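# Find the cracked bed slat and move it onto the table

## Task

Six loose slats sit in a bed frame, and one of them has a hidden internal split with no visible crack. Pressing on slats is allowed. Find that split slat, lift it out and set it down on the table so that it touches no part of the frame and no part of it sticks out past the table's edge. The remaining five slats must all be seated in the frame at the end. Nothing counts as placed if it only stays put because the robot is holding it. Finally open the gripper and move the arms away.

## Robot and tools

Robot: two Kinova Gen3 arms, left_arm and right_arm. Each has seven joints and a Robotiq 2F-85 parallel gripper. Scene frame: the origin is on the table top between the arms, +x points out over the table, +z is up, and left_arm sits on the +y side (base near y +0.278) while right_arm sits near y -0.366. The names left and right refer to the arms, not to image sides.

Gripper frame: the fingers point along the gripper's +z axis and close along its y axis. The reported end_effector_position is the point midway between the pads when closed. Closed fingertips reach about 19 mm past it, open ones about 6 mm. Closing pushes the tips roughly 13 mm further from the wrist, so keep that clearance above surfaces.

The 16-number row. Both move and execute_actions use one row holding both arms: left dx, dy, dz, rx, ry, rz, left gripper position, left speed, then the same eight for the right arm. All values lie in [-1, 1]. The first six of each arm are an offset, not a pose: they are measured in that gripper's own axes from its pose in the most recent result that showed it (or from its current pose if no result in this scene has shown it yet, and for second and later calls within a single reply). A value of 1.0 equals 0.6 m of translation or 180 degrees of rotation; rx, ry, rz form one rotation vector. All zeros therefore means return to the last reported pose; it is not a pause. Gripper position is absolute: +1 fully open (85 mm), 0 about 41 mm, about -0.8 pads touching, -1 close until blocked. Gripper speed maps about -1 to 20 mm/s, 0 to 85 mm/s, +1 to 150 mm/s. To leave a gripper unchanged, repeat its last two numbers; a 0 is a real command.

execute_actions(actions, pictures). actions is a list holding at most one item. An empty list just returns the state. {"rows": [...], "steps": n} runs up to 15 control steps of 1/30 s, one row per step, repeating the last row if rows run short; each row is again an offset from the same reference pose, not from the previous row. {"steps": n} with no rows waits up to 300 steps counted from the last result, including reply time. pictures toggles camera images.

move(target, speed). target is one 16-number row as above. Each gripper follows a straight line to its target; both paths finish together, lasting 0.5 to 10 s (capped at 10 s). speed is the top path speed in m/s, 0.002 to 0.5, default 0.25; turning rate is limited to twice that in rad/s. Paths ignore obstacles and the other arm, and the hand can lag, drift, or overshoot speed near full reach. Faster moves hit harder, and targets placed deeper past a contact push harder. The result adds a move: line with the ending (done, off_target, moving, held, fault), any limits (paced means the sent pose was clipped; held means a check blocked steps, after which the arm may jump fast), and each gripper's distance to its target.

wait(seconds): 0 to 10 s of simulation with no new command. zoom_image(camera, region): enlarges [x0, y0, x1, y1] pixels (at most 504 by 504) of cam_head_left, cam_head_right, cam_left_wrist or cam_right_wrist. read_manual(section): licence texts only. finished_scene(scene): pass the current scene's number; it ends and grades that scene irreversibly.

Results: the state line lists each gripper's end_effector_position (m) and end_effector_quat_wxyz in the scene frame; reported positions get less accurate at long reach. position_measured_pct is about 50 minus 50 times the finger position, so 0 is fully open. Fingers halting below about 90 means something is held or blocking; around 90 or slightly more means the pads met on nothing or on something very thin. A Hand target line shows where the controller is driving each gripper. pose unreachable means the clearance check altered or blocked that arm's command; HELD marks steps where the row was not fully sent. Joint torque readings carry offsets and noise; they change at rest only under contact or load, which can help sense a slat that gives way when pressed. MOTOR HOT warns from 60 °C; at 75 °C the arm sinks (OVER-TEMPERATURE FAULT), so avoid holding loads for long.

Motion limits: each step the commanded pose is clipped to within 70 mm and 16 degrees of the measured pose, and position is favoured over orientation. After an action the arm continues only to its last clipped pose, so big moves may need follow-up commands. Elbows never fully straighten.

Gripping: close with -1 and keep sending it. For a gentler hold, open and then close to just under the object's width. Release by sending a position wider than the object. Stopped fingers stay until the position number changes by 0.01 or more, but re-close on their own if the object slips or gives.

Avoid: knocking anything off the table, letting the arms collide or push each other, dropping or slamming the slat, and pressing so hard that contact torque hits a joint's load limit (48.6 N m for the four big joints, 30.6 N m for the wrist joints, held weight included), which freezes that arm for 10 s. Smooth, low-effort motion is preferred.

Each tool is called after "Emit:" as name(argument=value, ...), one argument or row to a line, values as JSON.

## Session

Emit:
execute_actions(
  actions=[],
)

Scene clock: 0.00 s of 5100.00 s.
left_arm: end_effector_position=(+0.5619, +0.1204, +0.2847) position_measured_pct=0.0 end_effector_quat_wxyz=(+0.189, +0.400, +0.684, +0.579) | right_arm: end_effector_position=(+0.4718, -0.3939, +0.3560) position_measured_pct=0.0 end_effector_quat_wxyz=(+0.256, +0.860, +0.407, -0.170)
Joint positions: left_arm=[ 1.09   0.71  -0.32   1.762 -1.303  1.179  2.177] | right_arm=[-0.584  0.693  0.598  0.985  0.242  1.694 -0.741]
Joint velocities: left_arm=[ 0.001  0.001  0.    -0.    -0.002  0.     0.001] | right_arm=[-0.    -0.    -0.     0.     0.002  0.002 -0.002]
Joint torques (N m, as the joint torque sensors report them, + toward a larger angle): no reading
Hand target (left_arm): +0.562, +0.120, +0.285; +0.189, +0.400, +0.684, +0.579
Hand target (right_arm): +0.472, -0.394, +0.356; +0.256, +0.860, +0.407, -0.170
camera_calibration (this result's frames):
cam_left_wrist: T_world_to_cam=[[0.30789, -0.033881, 0.950819, -0.447261], [0.57412, -0.790291, -0.21407, -0.117354], [0.758676, 0.611794, -0.223871, -0.295275], [0, 0, 0, 1]] pos_world=[0.429101, 0.0727501, 0.334039]
cam_right_wrist: T_world_to_cam=[[0.676154, -0.633844, 0.375576, -0.695144], [-0.731511, -0.516814, 0.444742, 0.0438179], [-0.0877945, -0.575452, -0.81311, 0.245437], [0, 0, 0, 1]] pos_world=[0.523626, -0.27673, 0.441159]

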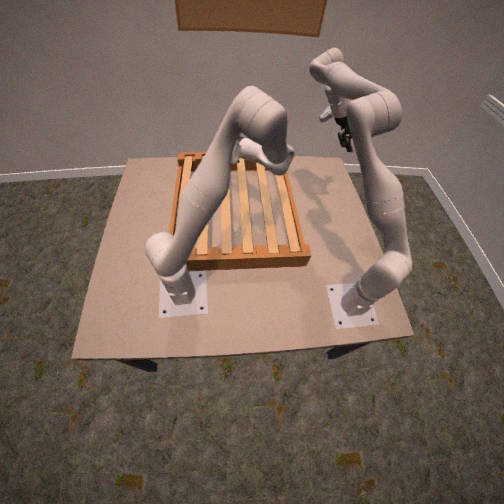

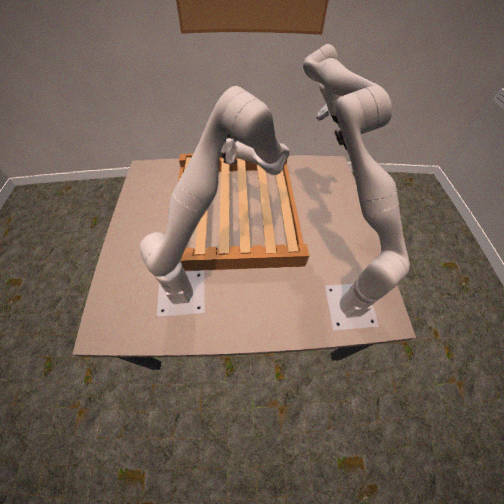

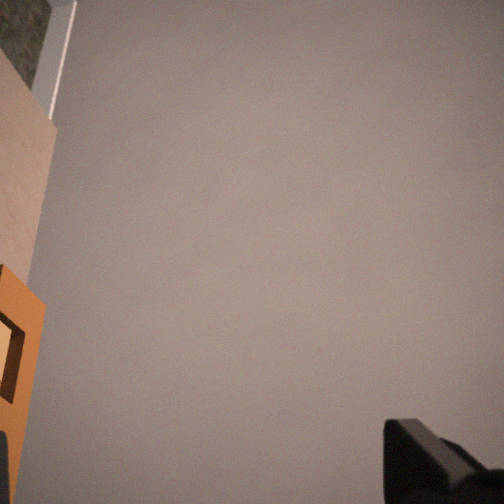

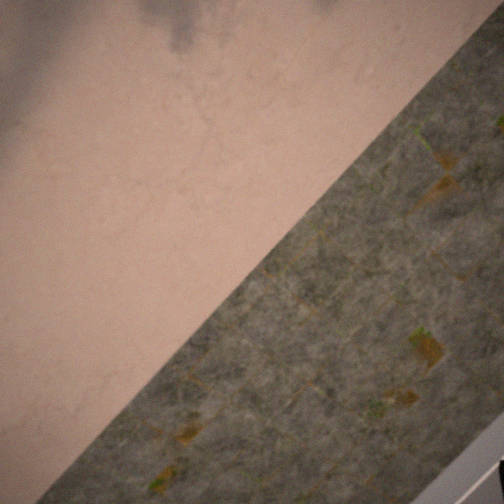

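Emit:
move(
  target=[0.203,-0.115,-0.035,0.413,0.135,-0.285,-1,1,0.346,-0.327,-0.118,0.171,0.114,0.272,-1,1],
  speed=0.4,
)

Scene clock: 10.33 s of 5100.00 s.
left_arm: end_effector_position=(+0.4506, +0.1986, +0.2507) position_measured_pct=91.7 end_effector_quat_wxyz=(+0.001, +0.002, +1.000, -0.000) | right_arm: end_effector_position=(+0.4494, -0.1207, +0.2499) position_measured_pct=91.7 end_effector_quat_wxyz=(-0.000, +1.000, -0.001, -0.001)
Joint positions: left_arm=[ 0.31   0.318 -0.163  1.655  0.055  1.172  1.643] | right_arm=[-0.807  0.683  0.6    1.167 -0.371  1.397 -1.817]
Joint velocities: left_arm=[-0.012 -0.001 -0.011 -0.     0.007  0.001 -0.006] | right_arm=[-0.004 -0.003 -0.001  0.002  0.    -0.002 -0.001]
Joint torques (N m, as the joint torque sensors report them, + toward a larger angle): left_arm=[  0.1  -14.53  -1.02  -8.7    0.07  -0.12   0.11] | right_arm=[  0.27 -21.06   3.26  -8.61   0.04  -0.4    0.19]
Hand target (left_arm): +0.451, +0.199, +0.251; +0.001, +0.001, +1.000, -0.000
Hand target (right_arm): +0.449, -0.120, +0.250; -0.000, +1.000, -0.001, -0.000
Off the commanded pose (left_arm): 0.002 m, 0 deg.
Off the commanded pose (right_arm): 0.001 m, 0 deg.
After step 90, 4.80 s passed at rest.
move: done
camera_calibration (this result's frames):
cam_left_wrist: T_world_to_cam=[[0.0216145, 0.998806, 0.0438038, -0.226656], [0.998967, -0.0233279, 0.0389899, -0.406178], [0.0399652, 0.0429158, -0.998279, 0.364682], [0, 0, 0, 1]] pos_world=[0.396083, 0.20126, 0.389819]
cam_right_wrist: T_world_to_cam=[[-0.165703, -0.986164, -0.0047373, -0.0360997], [-0.986175, 0.165697, 0.00159325, 0.523347], [-0.000786246, 0.00493581, -0.999988, 0.392076], [0, 0, 0, 1]] pos_world=[0.510439, -0.124253, 0.391066]

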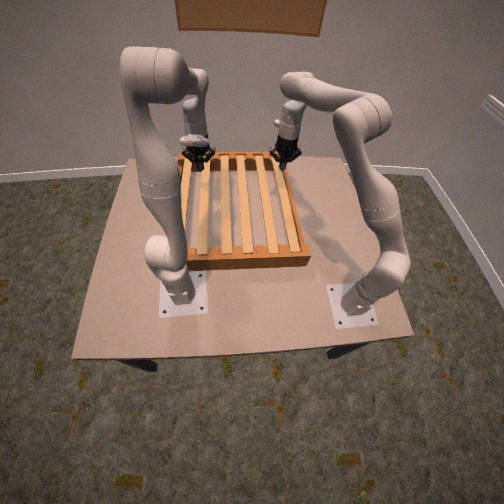

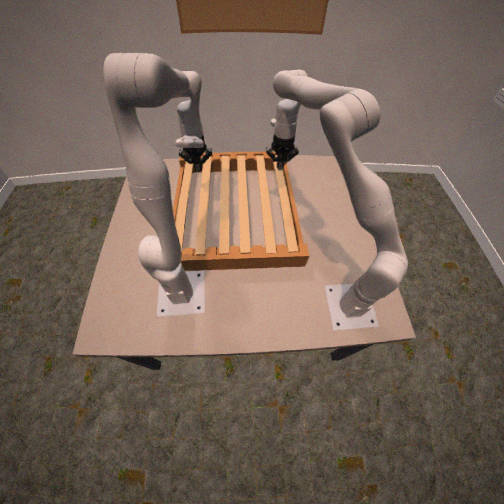

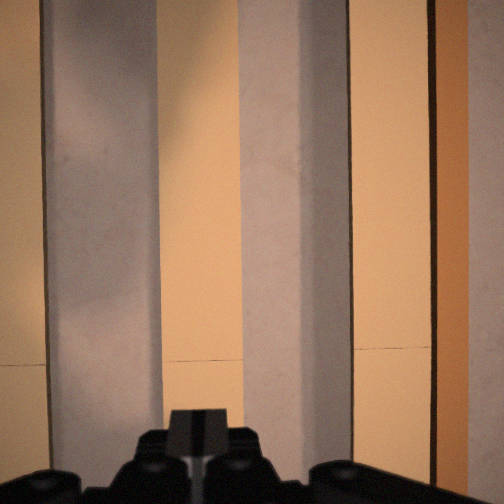

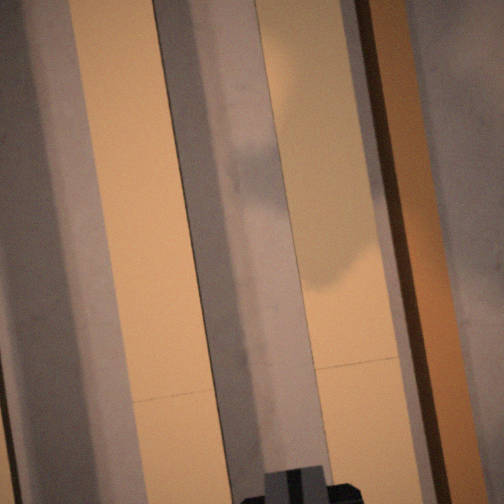

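Emit:
move(
  target=[-0.01,-0.172,0.217,0,0,0,-1,1,0,0.053,0.217,0,0,0,-1,1],
)

Emit:
move(
  target=[0,0,0.045,0,0,0,-1,1,0,0,0.045,0,0,0,-1,1],
  speed=0.03,
)

Emit:
move(
  target=[0,0,-0.03,0,0,0,-1,1,0,0,-0.03,0,0,0,-1,1],
  speed=0.1,
)

Emit:
move(
  target=[0,0.155,0,0,0,0,-1,1,0,-0.142,0,0,0,0,-1,1],
)

Emit:
move(
  target=[0,0,0.045,0,0,0,-1,1,0,0,0.045,0,0,0,-1,1],
  speed=0.03,
)

Scene clock: 19.40 s of 5100.00 s.
left_arm: end_effector_position=(+0.4563, +0.0957, +0.1203) position_measured_pct=91.7 end_effector_quat_wxyz=(+0.001, +0.001, +1.000, -0.000) | right_arm: end_effector_position=(+0.4495, -0.1530, +0.1199) position_measured_pct=91.7 end_effector_quat_wxyz=(-0.000, +1.000, -0.002, -0.000)
Joint positions: left_arm=[ 0.488  0.557 -0.109  1.747  0.077  0.84   1.855] | right_arm=[-0.762  0.779  0.548  1.441 -0.437  1.046 -1.688]
Joint velocities: left_arm=[ 0.001  0.005  0.001 -0.001 -0.    -0.     0.001] | right_arm=[ 0.002  0.001  0.001  0.    -0.001 -0.003 -0.001]
Joint torques (N m, as the joint torque sensors report them, + toward a larger angle): left_arm=[  0.45 -17.55  -0.66  -6.86  -0.03  -0.3   -0.14] | right_arm=[ -0.1  -21.36   3.83  -7.49  -0.14  -0.09   0.09]
Hand target (left_arm): +0.456, +0.096, +0.120; +0.000, +0.001, +1.000, -0.000
Hand target (right_arm): +0.449, -0.153, +0.120; -0.000, +1.000, -0.002, -0.000
Off the commanded pose (left_arm): 0.000 m, 0 deg.
Off the commanded pose (right_arm): 0.001 m, 0 deg.
After step 90, 4.87 s passed at rest.
move: done
camera_calibration (this result's frames):
cam_left_wrist: T_world_to_cam=[[0.0205329, 0.998836, 0.0436478, -0.117811], [0.998999, -0.0222325, 0.0388182, -0.409235], [0.0397434, 0.0428071, -0.998293, 0.238819], [0, 0, 0, 1]] pos_world=[0.401753, 0.0983527, 0.25944]
cam_right_wrist: T_world_to_cam=[[-0.166822, -0.985976, -0.00459066, -0.0680137], [-0.985987, 0.166819, 0.00112226, 0.529159], [-0.000340717, 0.00471355, -0.999989, 0.26199], [0, 0, 0, 1]] pos_world=[0.510487, -0.156569, 0.261081]

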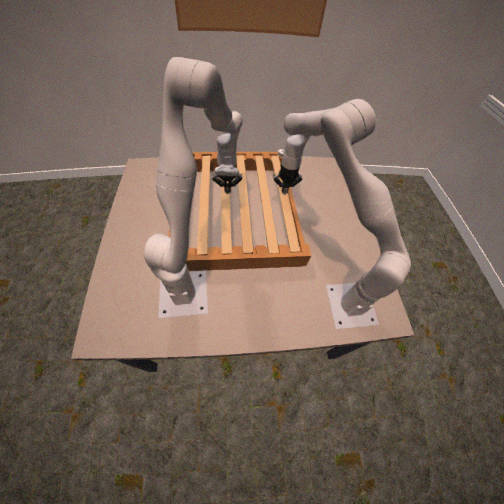

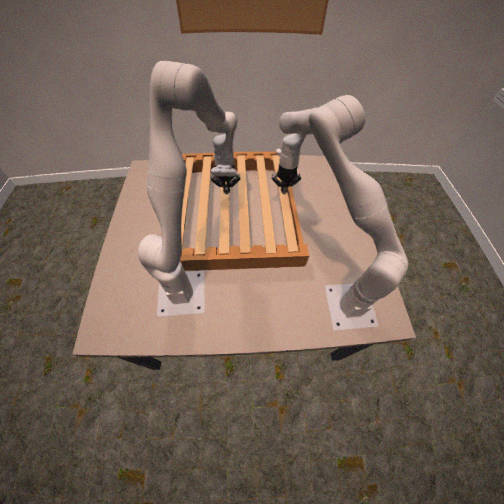

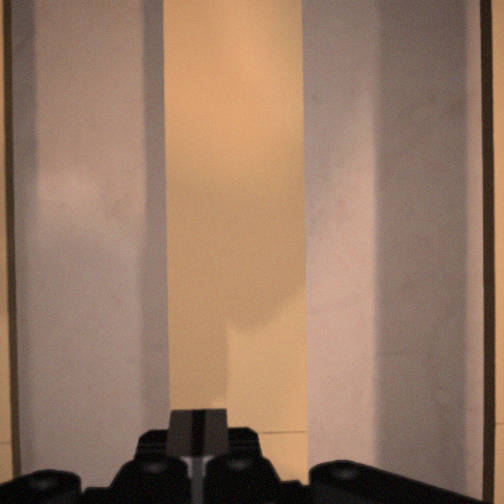

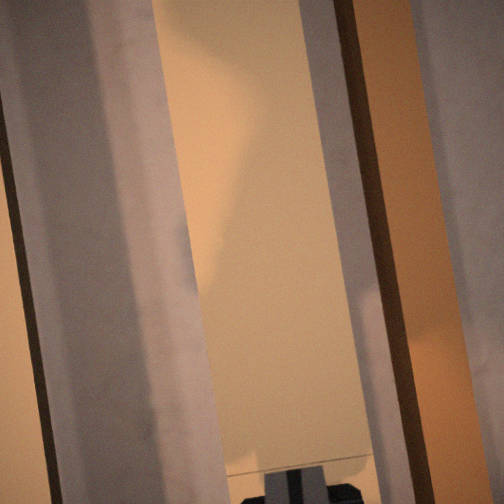

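Scene clock: 20.53 s of 5100.00 s.
left_arm: end_effector_position=(+0.4570, +0.0954, +0.0978) position_measured_pct=91.7 end_effector_quat_wxyz=(+0.003, +0.001, +1.000, -0.001) | right_arm: end_effector_position=(+0.4513, -0.1524, +0.1005) position_measured_pct=91.7 end_effector_quat_wxyz=(-0.003, +1.000, -0.002, +0.004)
Joint positions: left_arm=[ 0.485  0.593 -0.105  1.774  0.085  0.772  1.848] | right_arm=[-0.754  0.801  0.534  1.466 -0.457  0.99  -1.671]
Joint velocities: left_arm=[-0.    -0.002  0.     0.001  0.    -0.004 -0.   ] | right_arm=[ 0.002 -0.001 -0.002  0.002 -0.002 -0.002  0.001]
Joint torques (N m, as the joint torque sensors report them, + toward a larger angle): left_arm=[-0.24 -9.72 -1.21 -5.63 -0.09 -2.43 -0.08] | right_arm=[  0.37 -11.72   1.77  -5.94  -0.46  -2.21   0.32]
Hand target (left_arm): +0.456, +0.096, +0.093; +0.001, +0.001, +1.000, -0.000
Hand target (right_arm): +0.449, -0.153, +0.093; -0.000, +1.000, -0.002, -0.000
Off the commanded pose (left_arm): 0.005 m, 0 deg.
Off the commanded pose (right_arm): 0.008 m, 1 deg.
move: off_target (left_arm, right_arm)
camera_calibration (this result's frames):
cam_left_wrist: T_world_to_cam=[[0.0203342, 0.998941, 0.041283, -0.116279], [0.998791, -0.0221446, 0.0438804, -0.409488], [0.0447481, 0.0403408, -0.998183, 0.21423], [0, 0, 0, 1]] pos_world=[0.401771, 0.0984453, 0.23661]
cam_right_wrist: T_world_to_cam=[[-0.167229, -0.985839, -0.0124609, -0.0663062], [-0.985887, 0.16731, -0.00582299, 0.531587], [0.00782537, 0.0113113, -0.999905, 0.239937], [0, 0, 0, 1]] pos_world=[0.511119, -0.157021, 0.242184]

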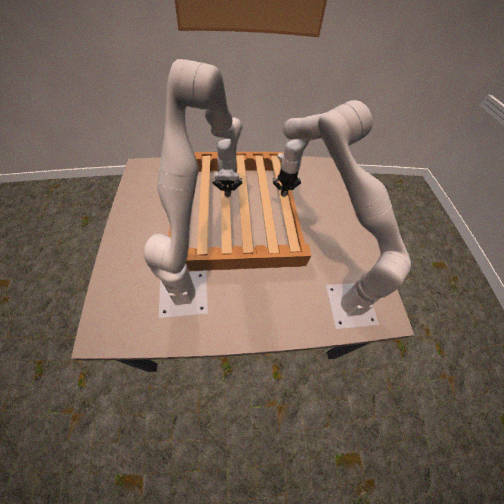

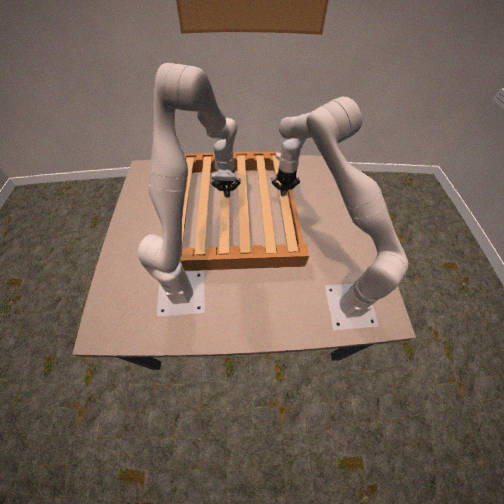

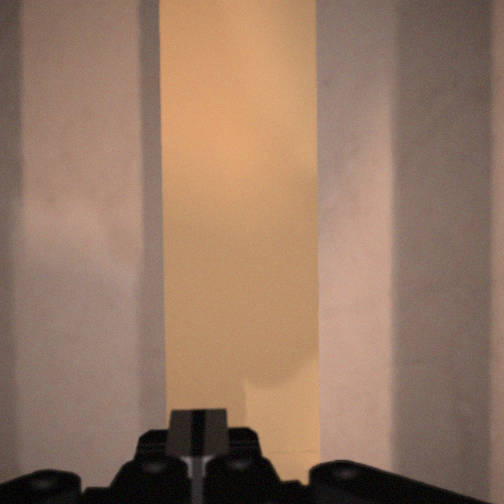

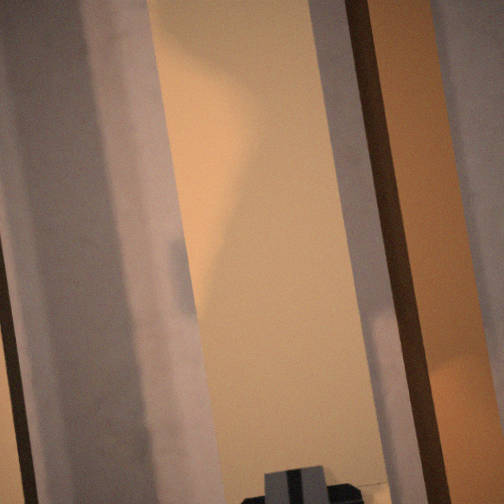

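Scene clock: 21.27 s of 5100.00 s.
left_arm: end_effector_position=(+0.4569, +0.0955, +0.1157) position_measured_pct=91.7 end_effector_quat_wxyz=(+0.003, +0.001, +1.000, -0.001) | right_arm: end_effector_position=(+0.4511, -0.1525, +0.1184) position_measured_pct=91.7 end_effector_quat_wxyz=(-0.003, +1.000, -0.002, +0.004)
Joint positions: left_arm=[ 0.487  0.563 -0.108  1.756  0.079  0.82   1.853] | right_arm=[-0.759  0.777  0.545  1.448 -0.443  1.03  -1.683]
Joint velocities: left_arm=[ 0.001 -0.001 -0.     0.     0.     0.001 -0.   ] | right_arm=[-0.001 -0.001 -0.    -0.001 -0.001  0.002 -0.001]
Joint torques (N m, as the joint torque sensors report them, + toward a larger angle): left_arm=[  0.15 -17.5   -0.73  -7.19   0.27   0.34   0.2 ] | right_arm=[ -0.18 -21.08   4.04  -7.5    0.08  -0.16  -0.03]
Hand target (left_arm): +0.457, +0.095, +0.116; +0.003, +0.001, +1.000, -0.001
Hand target (right_arm): +0.451, -0.152, +0.118; -0.003, +1.000, -0.002, +0.004
Off the commanded pose (left_arm): 0.000 m, 0 deg.
Off the commanded pose (right_arm): 0.000 m, 0 deg.
move: done
camera_calibration (this result's frames):
cam_left_wrist: T_world_to_cam=[[0.0204267, 0.998936, 0.041359, -0.117081], [0.998798, -0.0222328, 0.0436915, -0.410109], [0.0445646, 0.0404168, -0.998189, 0.232181], [0, 0, 0, 1]] pos_world=[0.401661, 0.0984548, 0.254521]
cam_right_wrist: T_world_to_cam=[[-0.167156, -0.985852, -0.012443, -0.0662266], [-0.9859, 0.167236, -0.00575031, 0.531545], [0.00774987, 0.0113063, -0.999906, 0.257894], [0, 0, 0, 1]] pos_world=[0.510981, -0.157099, 0.260102]

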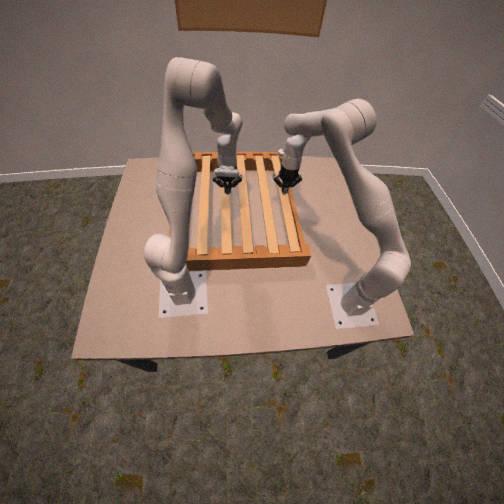

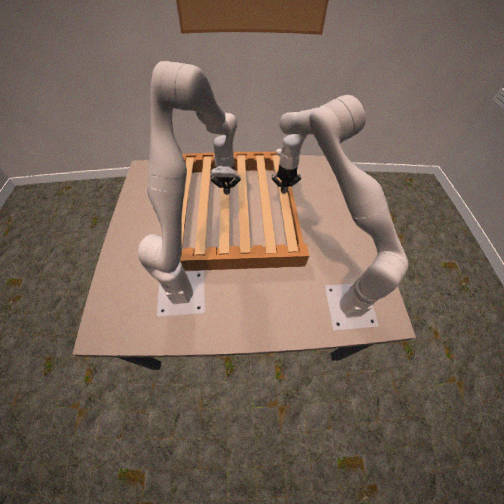

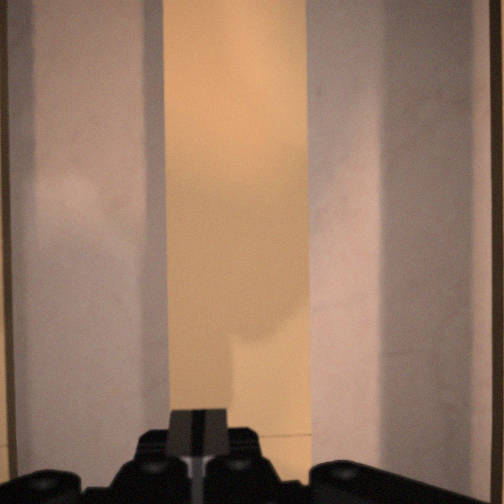

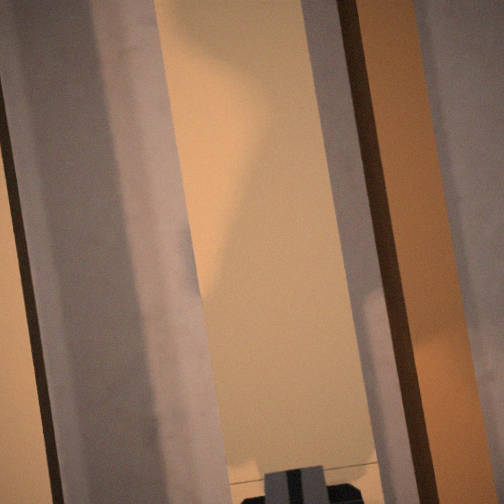

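Scene clock: 22.10 s of 5100.00 s.
left_arm: end_effector_position=(+0.4572, +0.1880, +0.1156) position_measured_pct=91.7 end_effector_quat_wxyz=(+0.003, +0.002, +1.000, -0.001) | right_arm: end_effector_position=(+0.4510, -0.0675, +0.1190) position_measured_pct=91.7 end_effector_quat_wxyz=(-0.003, +1.000, -0.002, +0.004)
Joint positions: left_arm=[ 0.294  0.514 -0.118  1.852  0.086  0.773  1.639] | right_arm=[-0.86   0.855  0.543  1.28  -0.453  1.116 -1.843]
Joint velocities: left_arm=[-0.01  -0.003 -0.005  0.001  0.005  0.    -0.005] | right_arm=[-0.002  0.006 -0.001 -0.003  0.     0.001 -0.001]
Joint torques (N m, as the joint torque sensors report them, + toward a larger angle): left_arm=[  0.14 -16.29  -0.3   -6.43  -0.05   0.08   0.12] | right_arm=[  0.14 -22.74   4.17  -7.23   0.11  -0.16   0.27]
Hand target (left_arm): +0.457, +0.189, +0.116; +0.003, +0.001, +1.000, -0.001
Hand target (right_arm): +0.451, -0.067, +0.119; -0.003, +1.000, -0.002, +0.003
Off the commanded pose (left_arm): 0.000 m, 0 deg.
Off the commanded pose (right_arm): 0.000 m, 0 deg.
move: done
camera_calibration (this result's frames):
cam_left_wrist: T_world_to_cam=[[0.0216706, 0.998908, 0.0413974, -0.210115], [0.998757, -0.0234894, 0.0439658, -0.408149], [0.0448902, 0.0403932, -0.998175, 0.228191], [0, 0, 0, 1]] pos_world=[0.401951, 0.191081, 0.254418]
cam_right_wrist: T_world_to_cam=[[-0.167274, -0.985829, -0.0126705, 0.0176644], [-0.985881, 0.167355, -0.00560775, 0.517242], [0.00764874, 0.0115536, -0.999904, 0.25759], [0, 0, 0, 1]] pos_world=[0.510924, -0.072125, 0.26069]

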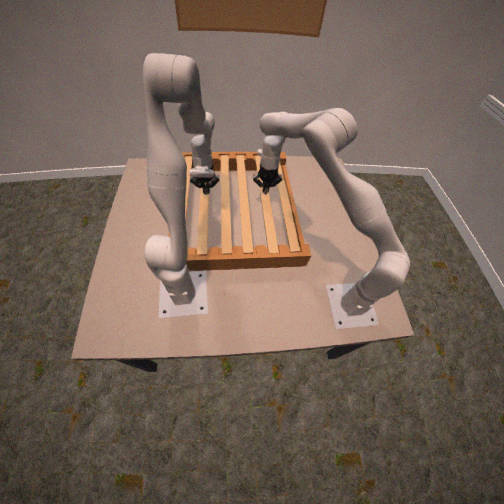

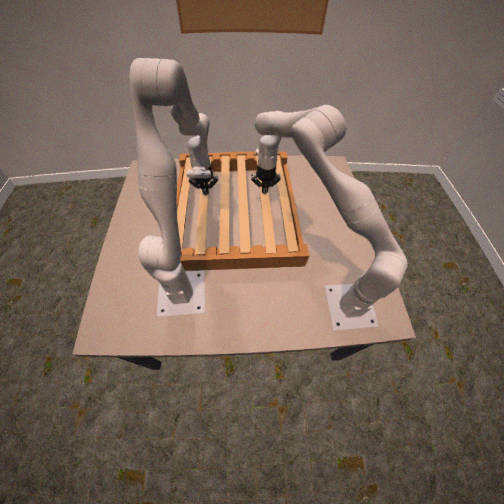

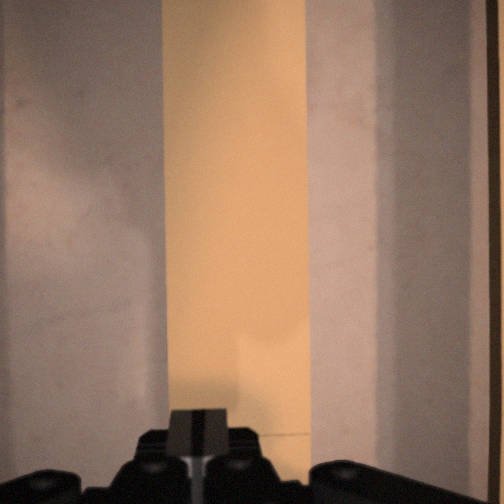

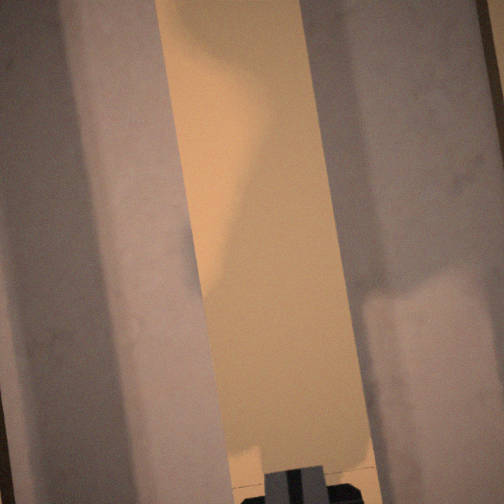

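Scene clock: 23.23 s of 5100.00 s.
left_arm: end_effector_position=(+0.4593, +0.1876, +0.0961) position_measured_pct=91.7 end_effector_quat_wxyz=(+0.009, +0.002, +1.000, -0.003) | right_arm: end_effector_position=(+0.4515, -0.0674, +0.0929) position_measured_pct=91.7 end_effector_quat_wxyz=(-0.004, +1.000, -0.002, +0.004)
Joint positions: left_arm=[ 0.289  0.547 -0.113  1.878  0.096  0.704  1.629] | right_arm=[-0.855  0.887  0.529  1.307 -0.469  1.059 -1.83 ]
Joint velocities: left_arm=[-0.002  0.     0.     0.001  0.001 -0.003 -0.001] | right_arm=[ 0.001  0.    -0.     0.001 -0.    -0.     0.   ]
Joint torques (N m, as the joint torque sensors report them, + toward a larger angle): left_arm=[-0.28 -3.02 -0.11 -4.39  0.23 -3.29  0.07] | right_arm=[ -0.09 -22.4    4.03  -7.41  -0.19  -0.69   0.11]
Hand target (left_arm): +0.457, +0.188, +0.089; +0.003, +0.002, +1.000, -0.001
Hand target (right_arm): +0.451, -0.067, +0.092; -0.003, +1.000, -0.002, +0.004
Off the commanded pose (left_arm): 0.008 m, 1 deg.
Off the commanded pose (right_arm): 0.001 m, 0 deg.
move: off_target (left_arm)
camera_calibration (this result's frames):
cam_left_wrist: T_world_to_cam=[[0.0213154, 0.999022, 0.0387485, -0.208541], [0.998208, -0.0234338, 0.0550646, -0.410222], [0.0559188, 0.0375053, -0.997731, 0.204105], [0, 0, 0, 1]] pos_world=[0.402519, 0.191069, 0.234311]
cam_right_wrist: T_world_to_cam=[[-0.167522, -0.985778, -0.0133749, 0.0176975], [-0.985832, 0.167616, -0.00629376, 0.517572], [0.0084461, 0.0121311, -0.999891, 0.231112], [0, 0, 0, 1]] pos_world=[0.511251, -0.0721112, 0.234581]

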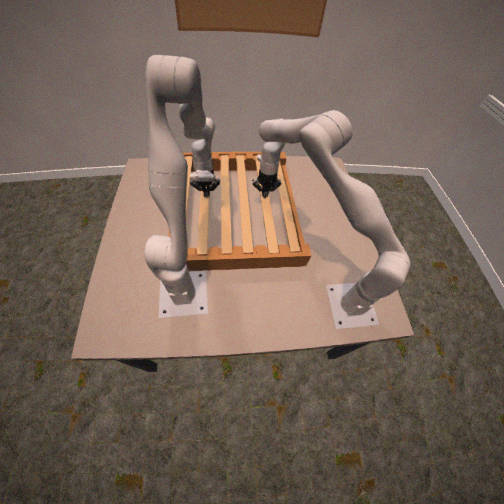

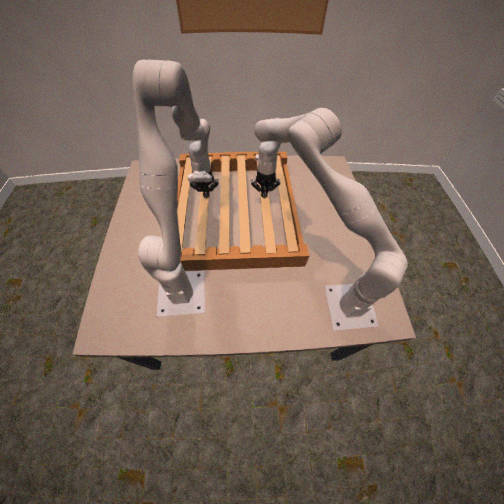

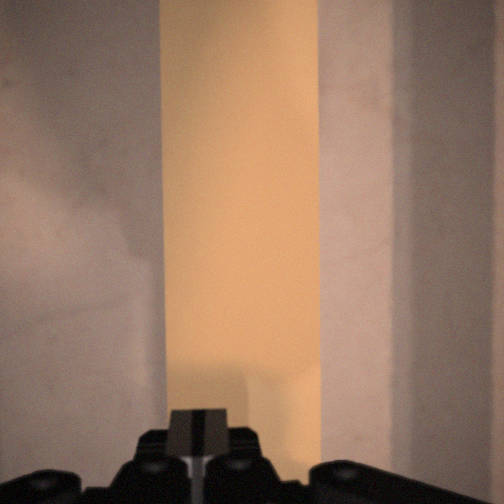

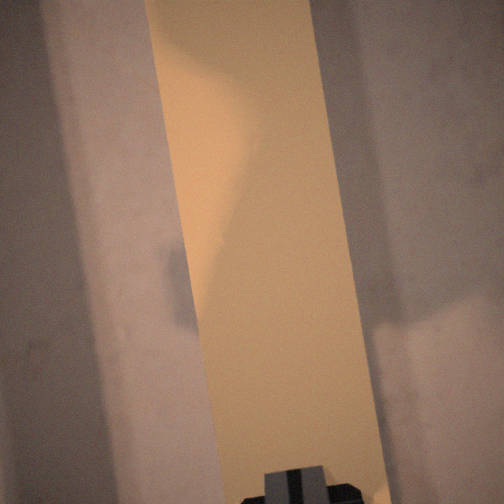

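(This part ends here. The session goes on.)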